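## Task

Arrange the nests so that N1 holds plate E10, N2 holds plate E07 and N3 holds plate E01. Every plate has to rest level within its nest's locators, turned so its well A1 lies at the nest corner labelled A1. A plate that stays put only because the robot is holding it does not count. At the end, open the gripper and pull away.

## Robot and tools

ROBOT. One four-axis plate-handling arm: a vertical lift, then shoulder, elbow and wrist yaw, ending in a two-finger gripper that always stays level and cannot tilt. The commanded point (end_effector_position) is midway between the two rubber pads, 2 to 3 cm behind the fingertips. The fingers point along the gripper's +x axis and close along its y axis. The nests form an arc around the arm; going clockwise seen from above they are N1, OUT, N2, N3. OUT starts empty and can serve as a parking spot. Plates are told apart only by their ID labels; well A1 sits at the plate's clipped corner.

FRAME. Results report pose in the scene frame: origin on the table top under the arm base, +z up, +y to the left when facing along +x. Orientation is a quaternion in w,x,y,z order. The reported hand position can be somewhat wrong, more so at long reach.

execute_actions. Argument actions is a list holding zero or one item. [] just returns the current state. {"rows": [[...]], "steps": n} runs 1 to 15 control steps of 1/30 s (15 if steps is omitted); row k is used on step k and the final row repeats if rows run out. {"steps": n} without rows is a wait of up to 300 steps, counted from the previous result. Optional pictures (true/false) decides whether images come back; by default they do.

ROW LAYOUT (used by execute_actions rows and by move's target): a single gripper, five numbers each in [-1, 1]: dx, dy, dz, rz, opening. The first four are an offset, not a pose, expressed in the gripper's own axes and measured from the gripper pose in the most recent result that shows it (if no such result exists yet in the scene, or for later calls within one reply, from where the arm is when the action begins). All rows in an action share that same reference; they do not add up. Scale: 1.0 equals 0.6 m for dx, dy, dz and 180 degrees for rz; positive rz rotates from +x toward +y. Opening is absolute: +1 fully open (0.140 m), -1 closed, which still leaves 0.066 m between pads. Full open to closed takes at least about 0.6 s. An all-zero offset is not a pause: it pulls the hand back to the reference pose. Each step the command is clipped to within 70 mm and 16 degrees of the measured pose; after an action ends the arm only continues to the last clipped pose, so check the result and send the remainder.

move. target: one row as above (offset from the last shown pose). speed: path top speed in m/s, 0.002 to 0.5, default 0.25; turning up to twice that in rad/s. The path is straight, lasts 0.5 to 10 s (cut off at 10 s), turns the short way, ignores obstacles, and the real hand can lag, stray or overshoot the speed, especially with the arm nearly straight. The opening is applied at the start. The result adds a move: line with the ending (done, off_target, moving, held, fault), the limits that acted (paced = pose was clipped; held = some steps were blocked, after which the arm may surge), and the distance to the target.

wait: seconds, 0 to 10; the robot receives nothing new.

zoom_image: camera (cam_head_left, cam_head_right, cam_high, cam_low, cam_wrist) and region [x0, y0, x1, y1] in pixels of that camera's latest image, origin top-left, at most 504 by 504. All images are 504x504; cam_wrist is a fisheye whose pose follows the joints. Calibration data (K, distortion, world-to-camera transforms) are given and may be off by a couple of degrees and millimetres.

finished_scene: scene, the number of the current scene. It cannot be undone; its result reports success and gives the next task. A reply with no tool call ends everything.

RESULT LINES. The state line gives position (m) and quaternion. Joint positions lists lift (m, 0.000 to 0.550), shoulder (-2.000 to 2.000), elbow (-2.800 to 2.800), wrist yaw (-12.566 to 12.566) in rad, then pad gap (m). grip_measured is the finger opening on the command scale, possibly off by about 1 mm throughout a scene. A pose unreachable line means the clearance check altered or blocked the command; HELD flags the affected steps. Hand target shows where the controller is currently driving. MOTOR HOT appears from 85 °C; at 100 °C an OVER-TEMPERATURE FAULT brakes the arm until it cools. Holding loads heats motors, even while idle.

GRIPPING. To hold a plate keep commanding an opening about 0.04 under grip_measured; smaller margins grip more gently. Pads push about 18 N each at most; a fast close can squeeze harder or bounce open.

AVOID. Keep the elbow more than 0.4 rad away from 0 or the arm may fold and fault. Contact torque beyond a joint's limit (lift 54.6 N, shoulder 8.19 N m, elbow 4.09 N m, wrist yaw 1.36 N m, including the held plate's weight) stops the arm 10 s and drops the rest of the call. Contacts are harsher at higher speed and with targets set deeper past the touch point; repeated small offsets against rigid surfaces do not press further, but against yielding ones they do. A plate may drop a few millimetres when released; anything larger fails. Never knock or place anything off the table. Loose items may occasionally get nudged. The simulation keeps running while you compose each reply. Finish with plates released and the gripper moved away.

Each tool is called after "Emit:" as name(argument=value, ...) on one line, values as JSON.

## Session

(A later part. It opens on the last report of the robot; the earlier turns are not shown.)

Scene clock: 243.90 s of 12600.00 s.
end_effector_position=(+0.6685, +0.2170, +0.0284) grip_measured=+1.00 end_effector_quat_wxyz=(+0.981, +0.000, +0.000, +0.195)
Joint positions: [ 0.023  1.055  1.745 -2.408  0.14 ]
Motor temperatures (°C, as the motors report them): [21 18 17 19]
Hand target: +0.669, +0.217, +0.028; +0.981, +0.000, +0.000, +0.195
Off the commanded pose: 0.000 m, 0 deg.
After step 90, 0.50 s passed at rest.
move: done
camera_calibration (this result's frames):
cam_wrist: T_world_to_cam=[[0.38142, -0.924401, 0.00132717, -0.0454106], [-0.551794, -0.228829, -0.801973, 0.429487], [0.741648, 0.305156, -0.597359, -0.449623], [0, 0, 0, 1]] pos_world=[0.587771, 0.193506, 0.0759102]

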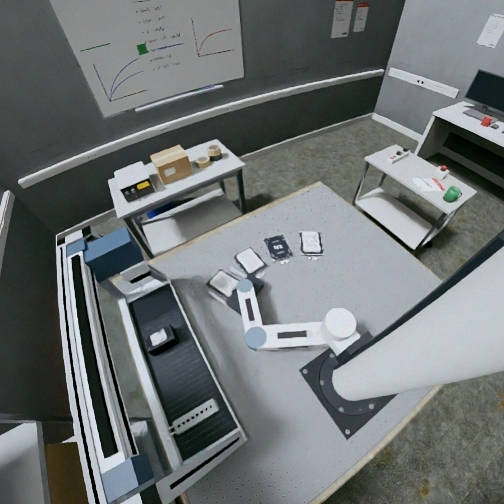

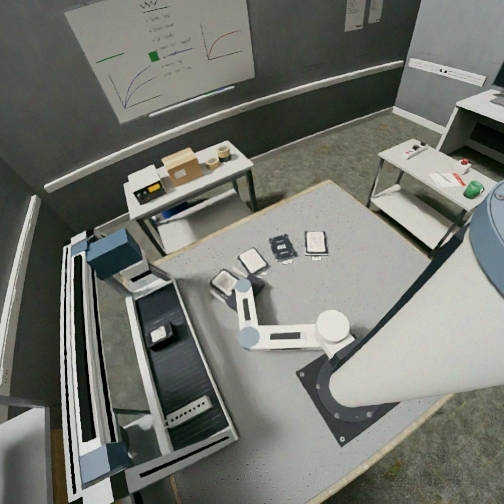

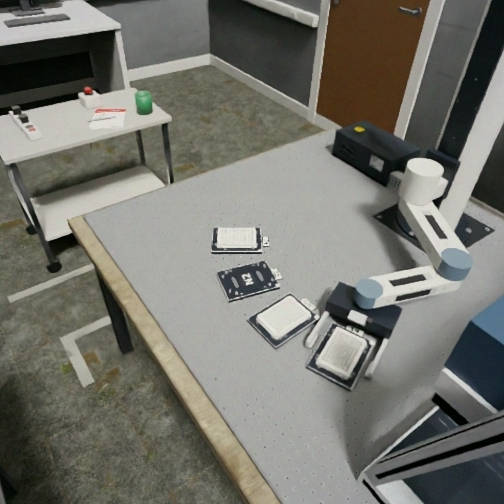

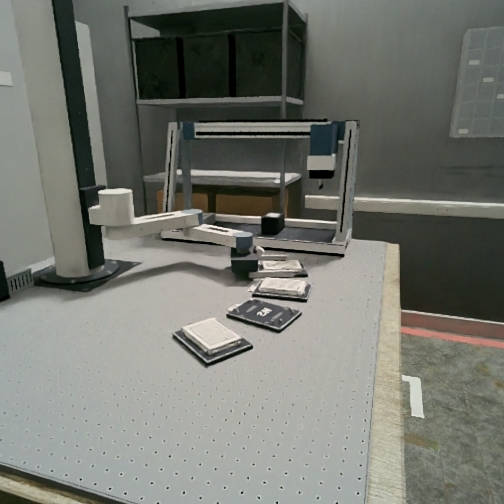

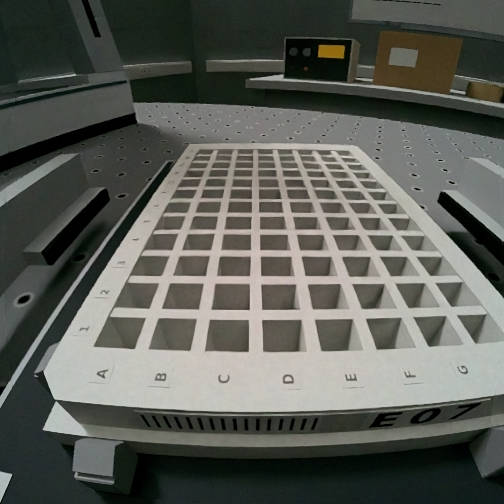

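Emit:
execute_actions(actions=[{"rows":[[0,0,0,0,-0.3],[0,0,0,0,-0.3],[0,0,0,0,-0.3],[0,0,0,0,-0.3],[0,0,0,0,-0.3],[0,0,0,0,-0.3],[0,0,0,0,-0.3],[0,0,0,0,-0.3],[0,0,0,0,-0.3],[0,0,0,0,-0.3],[0,0,0,0,-0.3],[0,0,0,0,-0.3],[0,0,0,0,-0.3],[0,0,0,0,-0.3],[0,0,0,0,-0.3]],"steps":15}], pictures=false)

Emit:
execute_actions(actions=[{"rows":[[0,0,0,0,-0.36],[0,0,0,0,-0.4],[0,0,0,0,-0.43],[0,0,0,0,-0.46],[0,0,0,0,-0.49],[0,0,0,0,-0.52]],"steps":15}], pictures=false)

Emit:
move(target=[0,0,0.075,0,-0.52], speed=0.08)

Scene clock: 253.13 s of 12600.00 s.
end_effector_position=(+0.6685, +0.2170, +0.0284) grip_measured=-0.30 end_effector_quat_wxyz=(+0.981, +0.000, +0.000, +0.195)
Joint positions: [ 0.023  1.055  1.745 -2.408  0.092]
Motor temperatures (°C, as the motors report them): [21 18 17 19]
Hand target: +0.669, +0.217, +0.028; +0.981, +0.000, +0.000, +0.195
Off the commanded pose: 0.000 m, 0 deg.
Steps of this call (steps 1 to 90: nothing new was sent; then 5.73 s passed at rest; steps 91 to 105: all 15 steps of this action). Readings (end_effector_position):
91: (+0.6685, +0.2170, +0.0284)
92: (+0.6685, +0.2170, +0.0284)
94: (+0.6685, +0.2170, +0.0284)
98: (+0.6685, +0.2170, +0.0284)
105: the state above

Scene clock: 253.63 s of 12600.00 s.
end_effector_position=(+0.6685, +0.2170, +0.0284) grip_measured=-0.46 end_effector_quat_wxyz=(+0.981, +0.000, +0.000, +0.195)
Joint positions: [ 0.023  1.055  1.745 -2.408  0.086]
Motor temperatures (°C, as the motors report them): [21 18 17 19]
Hand target: +0.669, +0.217, +0.028; +0.981, +0.000, +0.000, +0.195
Off the commanded pose: 0.000 m, 0 deg.
Steps of this call (steps 1 to 15: all 15 steps of this action). Readings (end_effector_position):
1: (+0.6685, +0.2170, +0.0284)
2: (+0.6685, +0.2170, +0.0284)
4: (+0.6685, +0.2170, +0.0284)
8: (+0.6685, +0.2170, +0.0284)
15: the state above

Scene clock: 254.70 s of 12600.00 s.
end_effector_position=(+0.6685, +0.2170, +0.0735) grip_measured=-0.46 end_effector_quat_wxyz=(+0.981, +0.000, +0.000, +0.195)
Joint positions: [ 0.068  1.055  1.745 -2.408  0.086]
Motor temperatures (°C, as the motors report them): [21 18 17 19]
Hand target: +0.669, +0.217, +0.073; +0.981, +0.000, +0.000, +0.195
Off the commanded pose: 0.000 m, 0 deg.
move: done
camera_calibration (this result's frames):
cam_wrist: T_world_to_cam=[[0.381447, -0.92439, 0.00132717, -0.0454781], [-0.551788, -0.228845, -0.801973, 0.465601], [0.741639, 0.305177, -0.597359, -0.422725], [0, 0, 0, 1]] pos_world=[0.58777, 0.193517, 0.120941]

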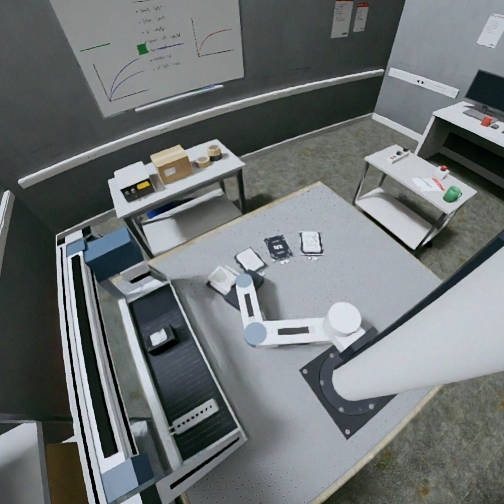

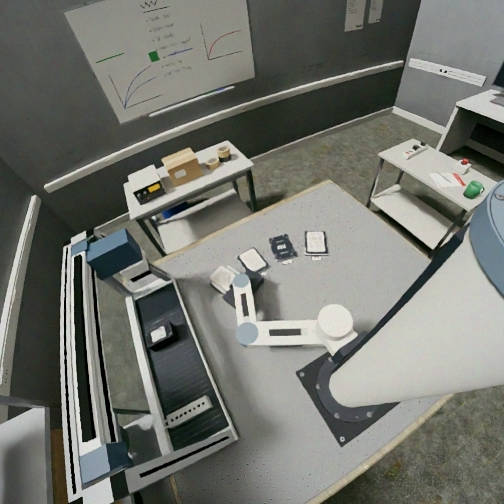

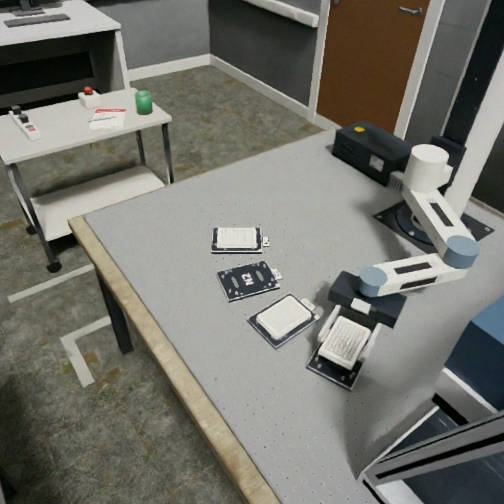

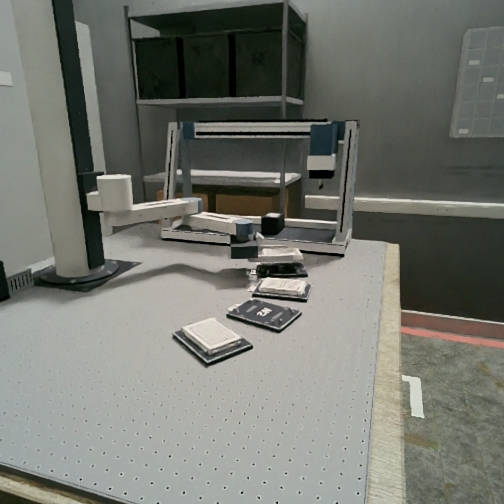

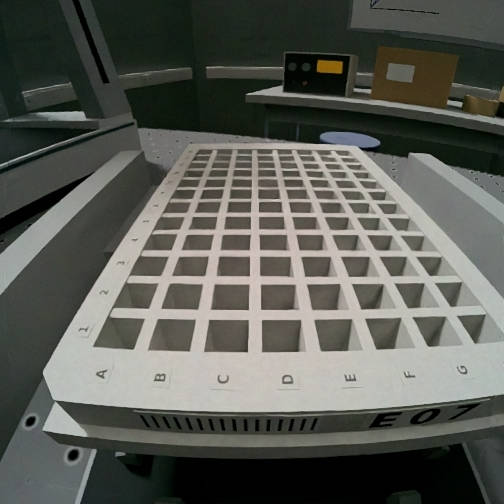

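Emit:
move(target=[-0.157,-0.5765,0,-0.2028,-0.52], speed=0.2)

Emit:
move(target=[0,0,-0.066,0,-0.52], speed=0.04)

Scene clock: 263.90 s of 12600.00 s.
end_effector_position=(+0.7137, -0.1388, +0.0734) grip_measured=-0.46 end_effector_quat_wxyz=(+0.993, +0.000, +0.000, -0.122)
Joint positions: [ 0.068  0.332  1.852 -2.429  0.086]
Motor temperatures (°C, as the motors report them): [21 18 17 19]
Hand target: +0.714, -0.139, +0.073; +0.993, +0.000, +0.000, -0.122
Off the commanded pose: 0.000 m, 0 deg.
After step 90, 4.03 s passed at rest.
move: done
camera_calibration (this result's frames):
cam_wrist: T_world_to_cam=[[-0.243443, -0.969914, 0.00132717, 0.0481243], [-0.579647, 0.144391, -0.801973, 0.480791], [0.777653, -0.196004, -0.597359, -0.442914], [0, 0, 0, 1]] pos_world=[0.634838, -0.109558, 0.120939]

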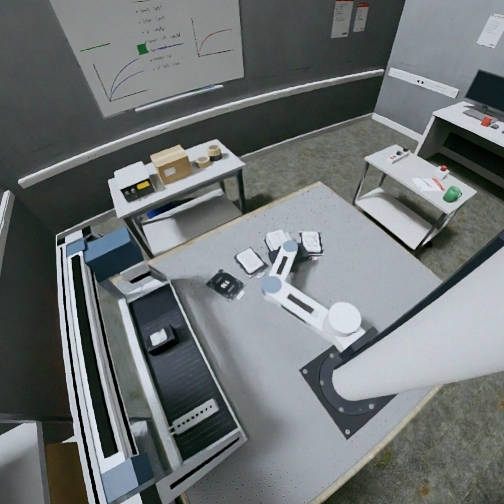

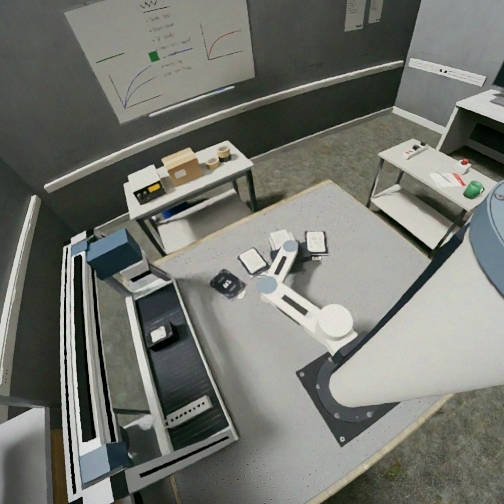

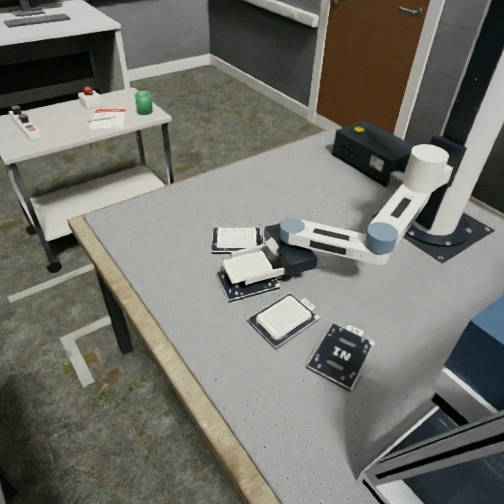

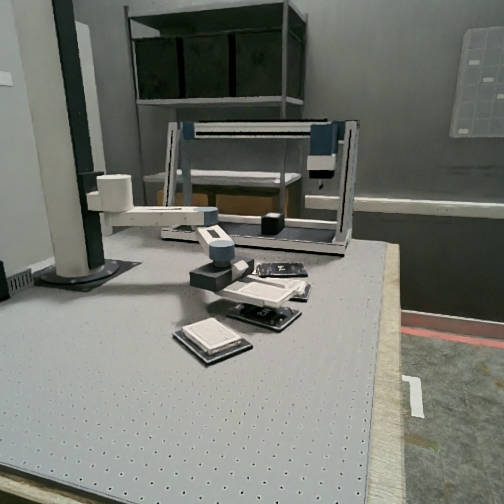

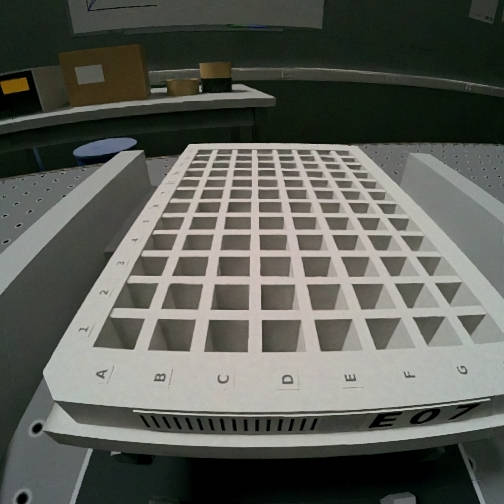

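Scene clock: 265.13 s of 12600.00 s.
end_effector_position=(+0.7140, -0.1380, +0.0338) grip_measured=-0.46 end_effector_quat_wxyz=(+0.993, +0.000, +0.000, -0.121)
Joint positions: [ 0.029  0.333  1.853 -2.428  0.086]
Motor temperatures (°C, as the motors report them): [21 18 17 19]
Hand target: +0.714, -0.139, +0.034; +0.993, +0.000, +0.000, -0.122
Off the commanded pose: 0.001 m, 0 deg.
move: done
camera_calibration (this result's frames):
cam_wrist: T_world_to_cam=[[-0.241512, -0.970397, 0.00132717, 0.0475121], [-0.579934, 0.143237, -0.801973, 0.449109], [0.778042, -0.194456, -0.597359, -0.466717], [0, 0, 0, 1]] pos_world=[0.635053, -0.108979, 0.081312]

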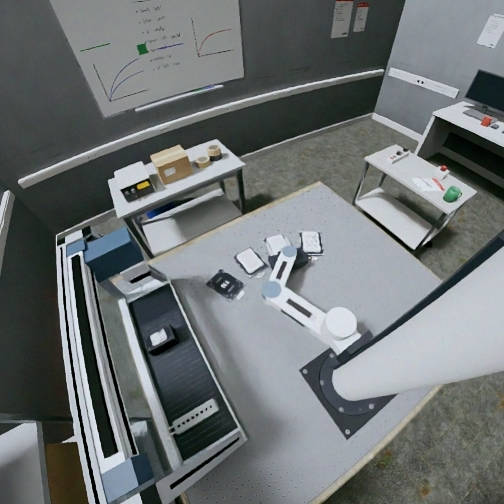

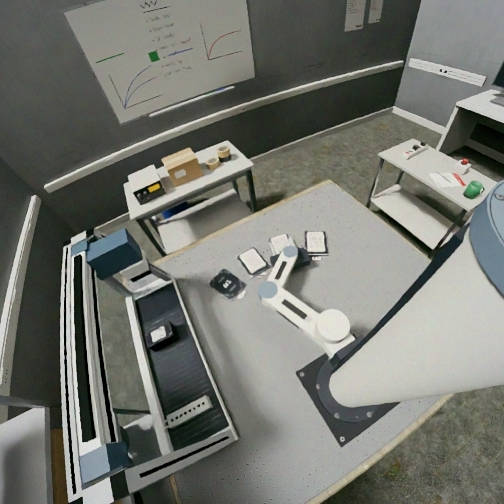

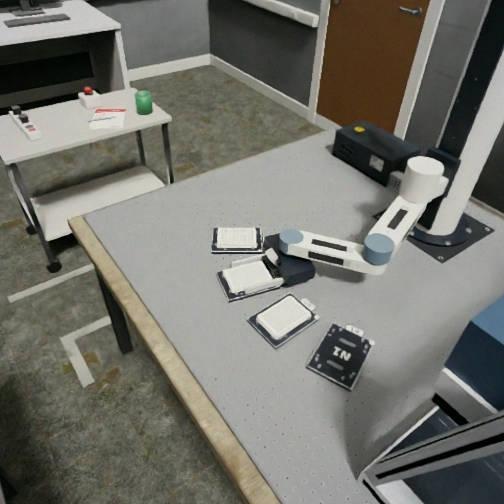

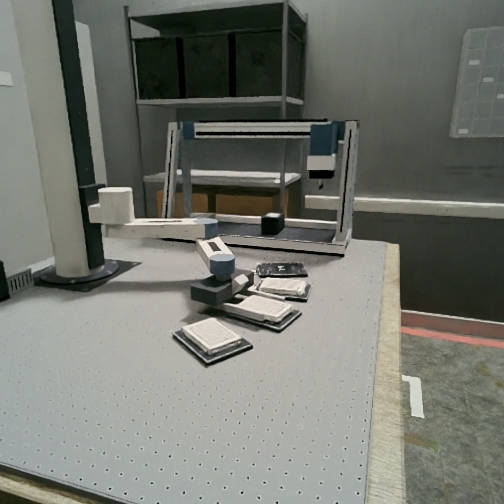

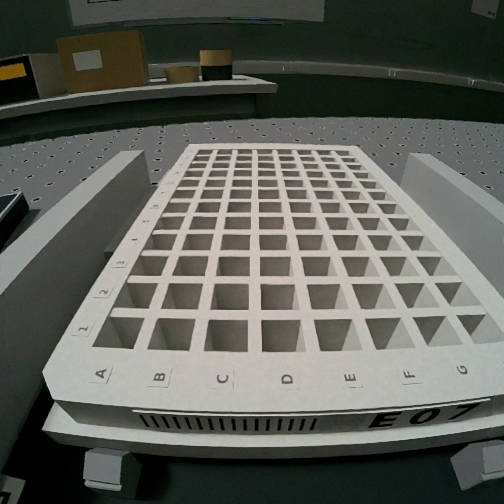

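Slightly guided to +y; accept and lower.

Emit:
move(target=[0,0.0005,-0.0085,0,-0.52], speed=0.01)

Scene clock: 269.07 s of 12600.00 s.
end_effector_position=(+0.7139, -0.1379, +0.0288) grip_measured=-0.46 end_effector_quat_wxyz=(+0.993, +0.000, +0.000, -0.122)
Joint positions: [ 0.024  0.334  1.852 -2.431  0.086]
Motor temperatures (°C, as the motors report them): [21 18 17 19]
Hand target: +0.714, -0.138, +0.029; +0.993, +0.000, +0.000, -0.121
Off the commanded pose: 0.000 m, 0 deg.
After step 90, 0.20 s passed at rest.
move: done
camera_calibration (this result's frames):
cam_wrist: T_world_to_cam=[[-0.243464, -0.969909, 0.00132717, 0.0490596], [-0.579644, 0.144403, -0.801973, 0.444977], [0.777649, -0.196021, -0.597359, -0.469608], [0, 0, 0, 1]] pos_world=[0.635063, -0.108726, 0.0762691]

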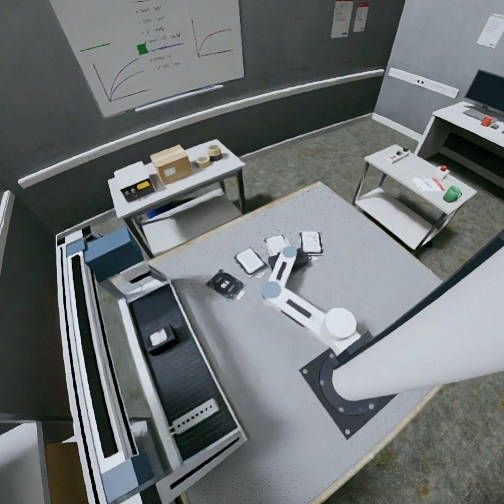

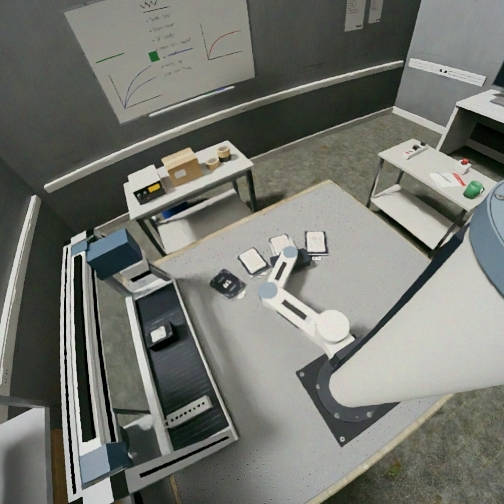

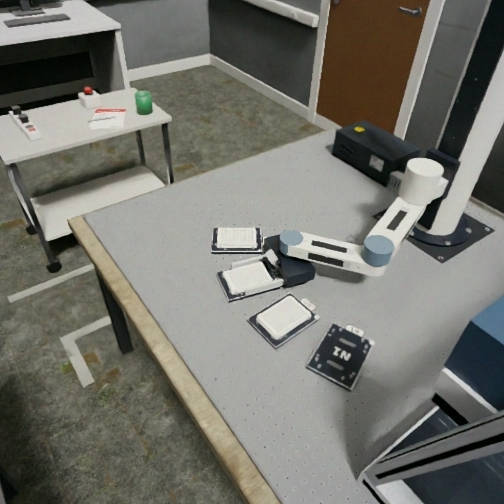

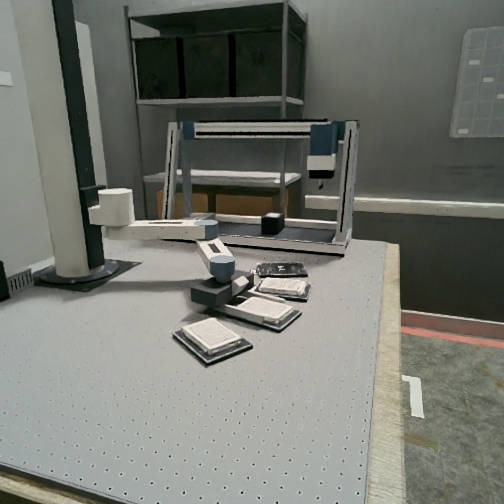

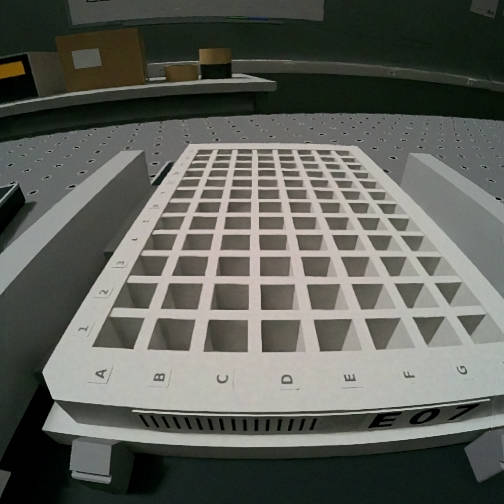

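Emit:
move(target=[0,0,0,0,1])

Emit:
move(target=[0,0,0.1,0,1])

Emit:
move(target=[-0.1,-0.31,0,-0.089,1])

Scene clock: 274.73 s of 12600.00 s.
end_effector_position=(+0.7139, -0.1379, +0.0288) grip_measured=+1.00 end_effector_quat_wxyz=(+0.993, +0.000, +0.000, -0.122)
Joint positions: [ 0.024  0.334  1.852 -2.431  0.14 ]
Motor temperatures (°C, as the motors report them): [21 18 17 19]
Hand target: +0.714, -0.138, +0.029; +0.993, +0.000, +0.000, -0.122
Off the commanded pose: 0.000 m, 0 deg.
After step 90, 1.97 s passed at rest.
move: done
camera_calibration (this result's frames):
cam_wrist: T_world_to_cam=[[-0.243713, -0.969846, 0.00132717, 0.0492386], [-0.579607, 0.144552, -0.801973, 0.444962], [0.777599, -0.19622, -0.597359, -0.469588], [0, 0, 0, 1]] pos_world=[0.635054, -0.108709, 0.0762695]

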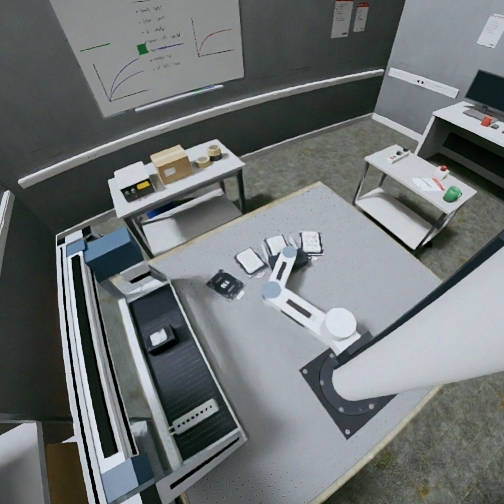

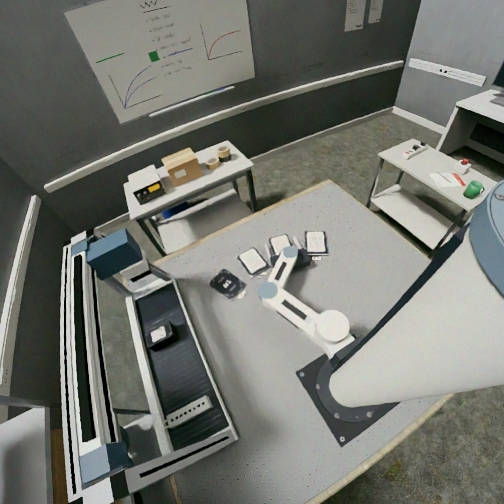

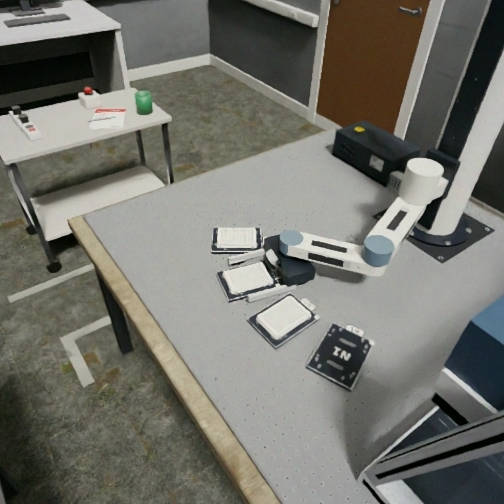

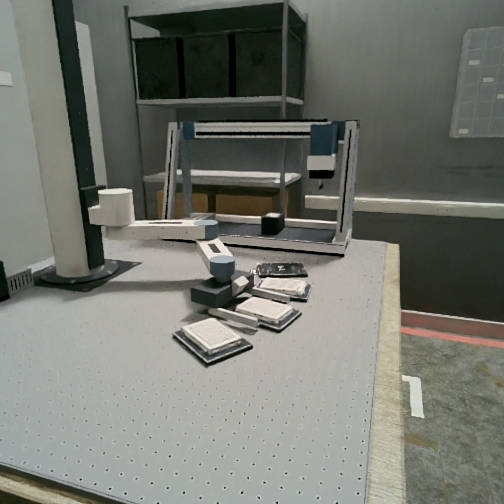

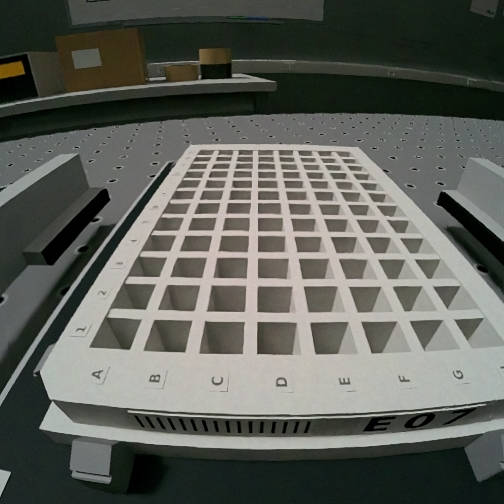

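Scene clock: 275.47 s of 12600.00 s.
end_effector_position=(+0.7139, -0.1379, +0.0888) grip_measured=+1.00 end_effector_quat_wxyz=(+0.993, +0.000, +0.000, -0.122)
Joint positions: [ 0.084  0.334  1.852 -2.431  0.14 ]
Motor temperatures (°C, as the motors report them): [21 18 17 19]
Hand target: +0.714, -0.138, +0.089; +0.993, +0.000, +0.000, -0.122
Off the commanded pose: 0.000 m, 0 deg.
move: done
camera_calibration (this result's frames):
cam_wrist: T_world_to_cam=[[-0.243674, -0.969856, 0.00132717, 0.0491427], [-0.579613, 0.144529, -0.801973, 0.493118], [0.777606, -0.196189, -0.597359, -0.433728], [0, 0, 0, 1]] pos_world=[0.635062, -0.108701, 0.13631]

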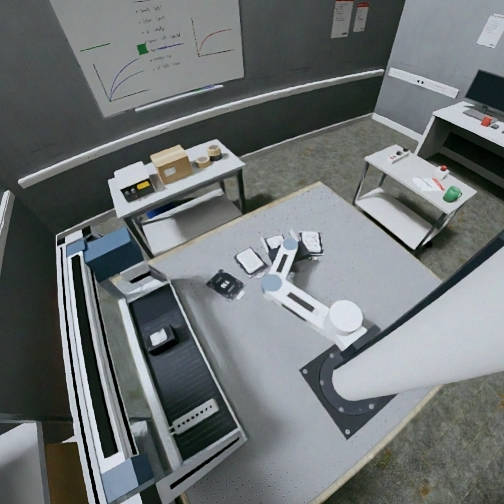

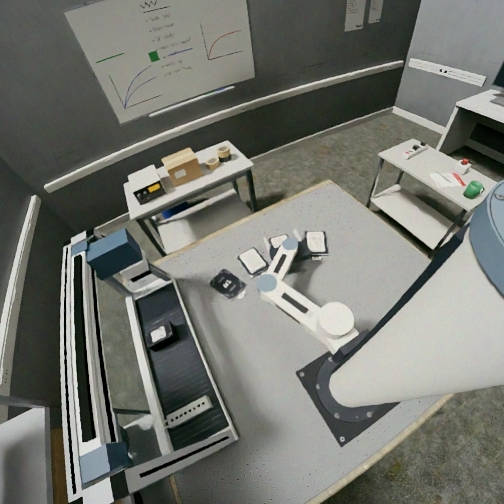

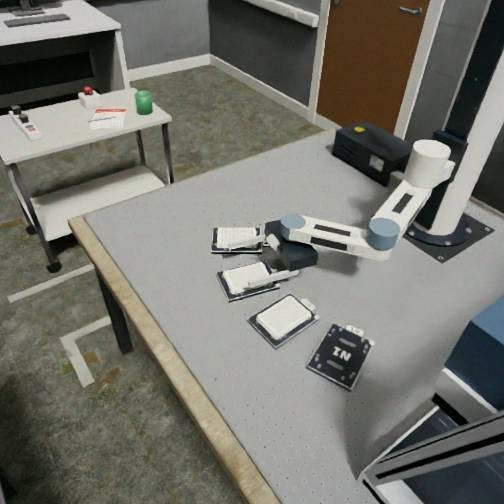

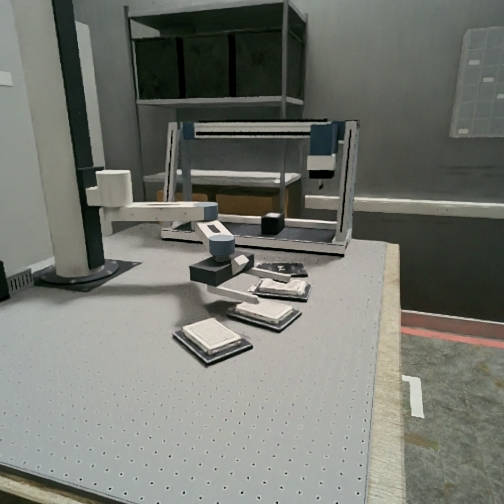

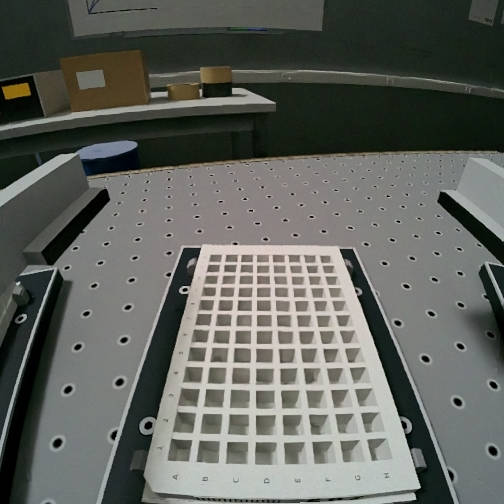

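Scene clock: 276.60 s of 12600.00 s.
end_effector_position=(+0.6105, -0.3039, +0.0888) grip_measured=+1.00 end_effector_quat_wxyz=(+0.966, +0.000, +0.000, -0.259)
Joint positions: [ 0.084  0.013  1.701 -2.239  0.14 ]
Motor temperatures (°C, as the motors report them): [21 18 17 19]
Hand target: +0.611, -0.304, +0.089; +0.966, +0.000, +0.000, -0.259
Off the commanded pose: 0.000 m, 0 deg.
move: done
camera_calibration (this result's frames):
cam_wrist: T_world_to_cam=[[-0.502284, -0.864702, 0.00132717, 0.0527635], [-0.517073, 0.299124, -0.801973, 0.465942], [0.69307, -0.403504, -0.597359, -0.397237], [0, 0, 0, 1]] pos_world=[0.542741, -0.254037, 0.13631]

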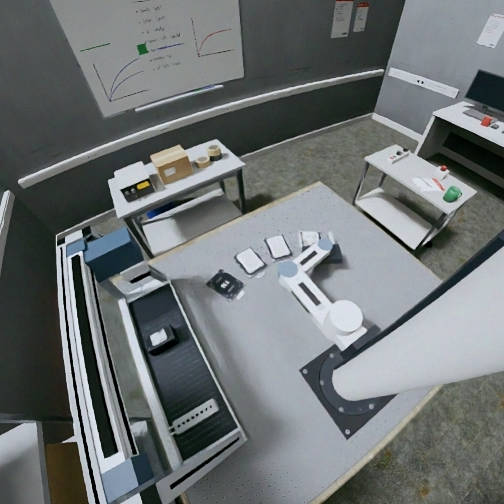

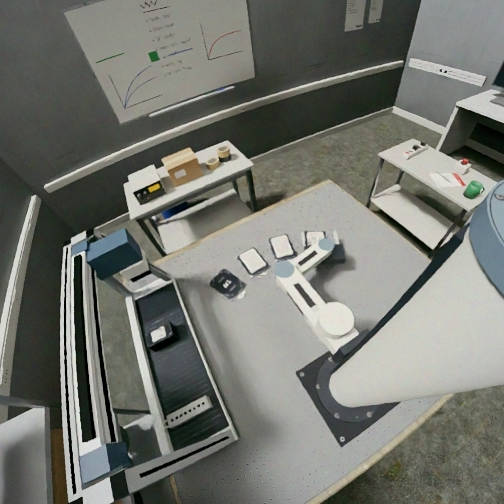

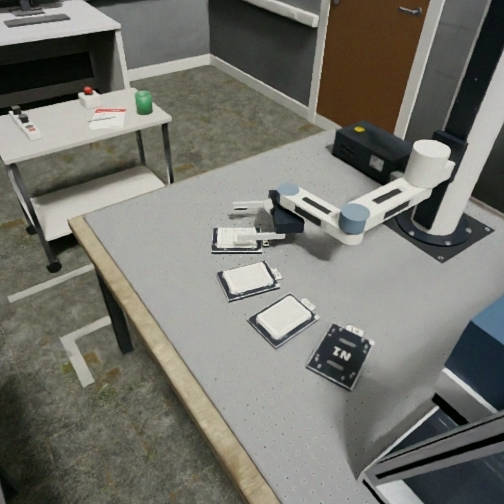

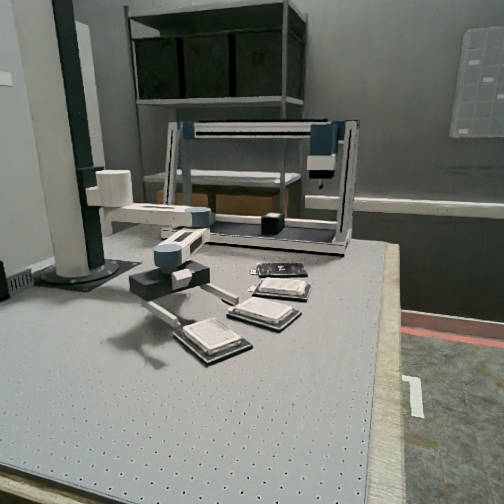

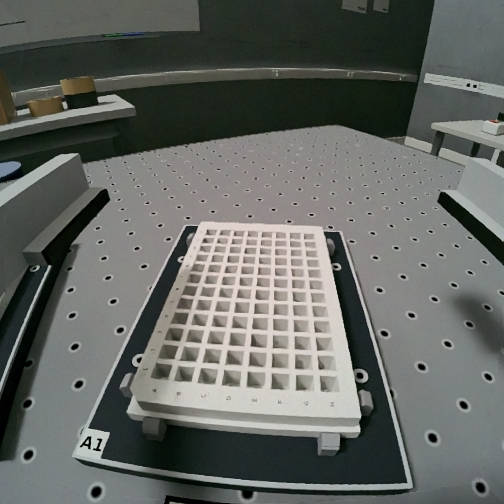

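Emit:
zoom_image(camera="cam_wrist", region=[110,210,390,450])

Region (110, 210, 390, 450) of cam_wrist's 504x504 image, scaled by 1.800, with more detail than that image has; it fills the top 432 rows of this view, and the rest is white.

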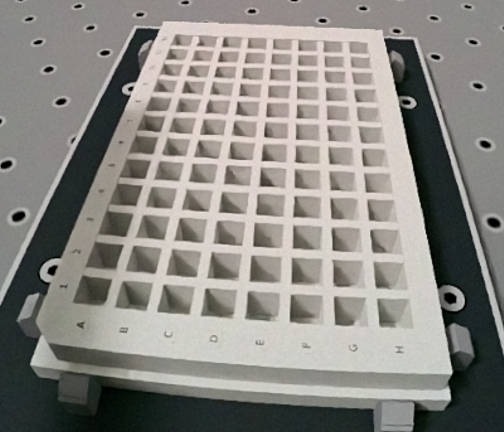

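Emit:
move(target=[0.0425,0.0135,0,-0.021,1])

Scene clock: 296.47 s of 12600.00 s.
end_effector_position=(+0.6367, -0.3096, +0.0888) grip_measured=+1.00 end_effector_quat_wxyz=(+0.957, +0.000, +0.000, -0.291)
Joint positions: [ 0.084 -0.003  1.849 -2.437  0.14 ]
Motor temperatures (°C, as the motors report them): [21 18 17 19]
Hand target: +0.637, -0.310, +0.089; +0.957, +0.000, +0.000, -0.291
Off the commanded pose: 0.000 m, 0 deg.
After step 90, 16.17 s passed at rest.
move: done
camera_calibration (this result's frames):
cam_wrist: T_world_to_cam=[[-0.557688, -0.83005, 0.00132717, 0.107071], [-0.496432, 0.332257, -0.801973, 0.47832], [0.665236, -0.447909, -0.597359, -0.413733], [0, 0, 0, 1]] pos_world=[0.572396, -0.255365, 0.136311]

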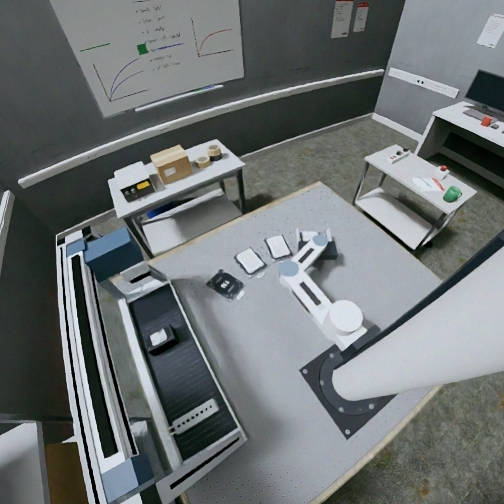

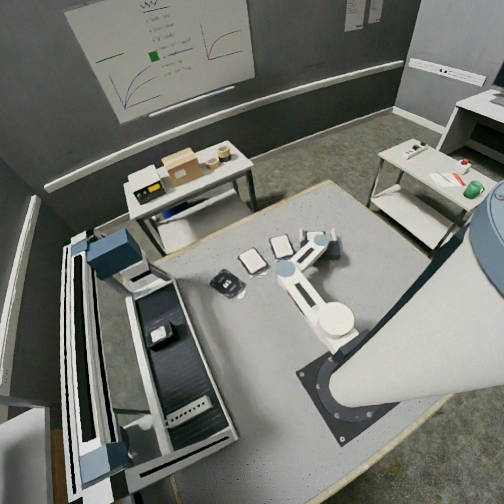

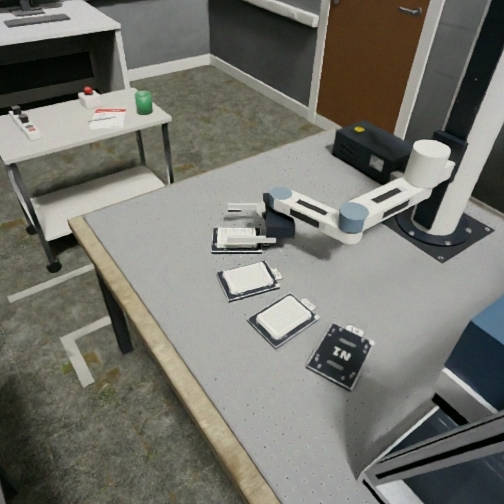

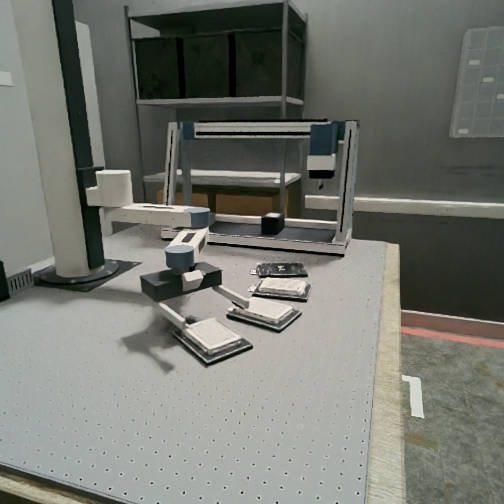

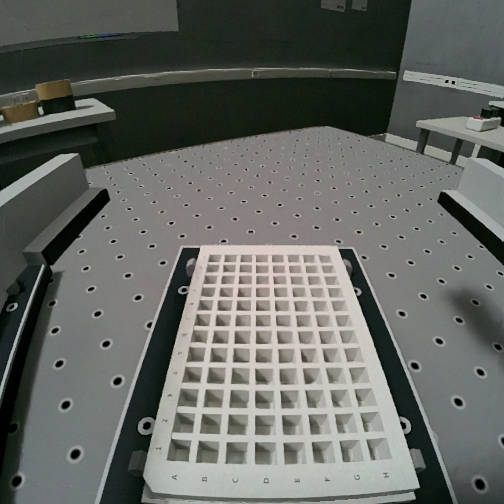

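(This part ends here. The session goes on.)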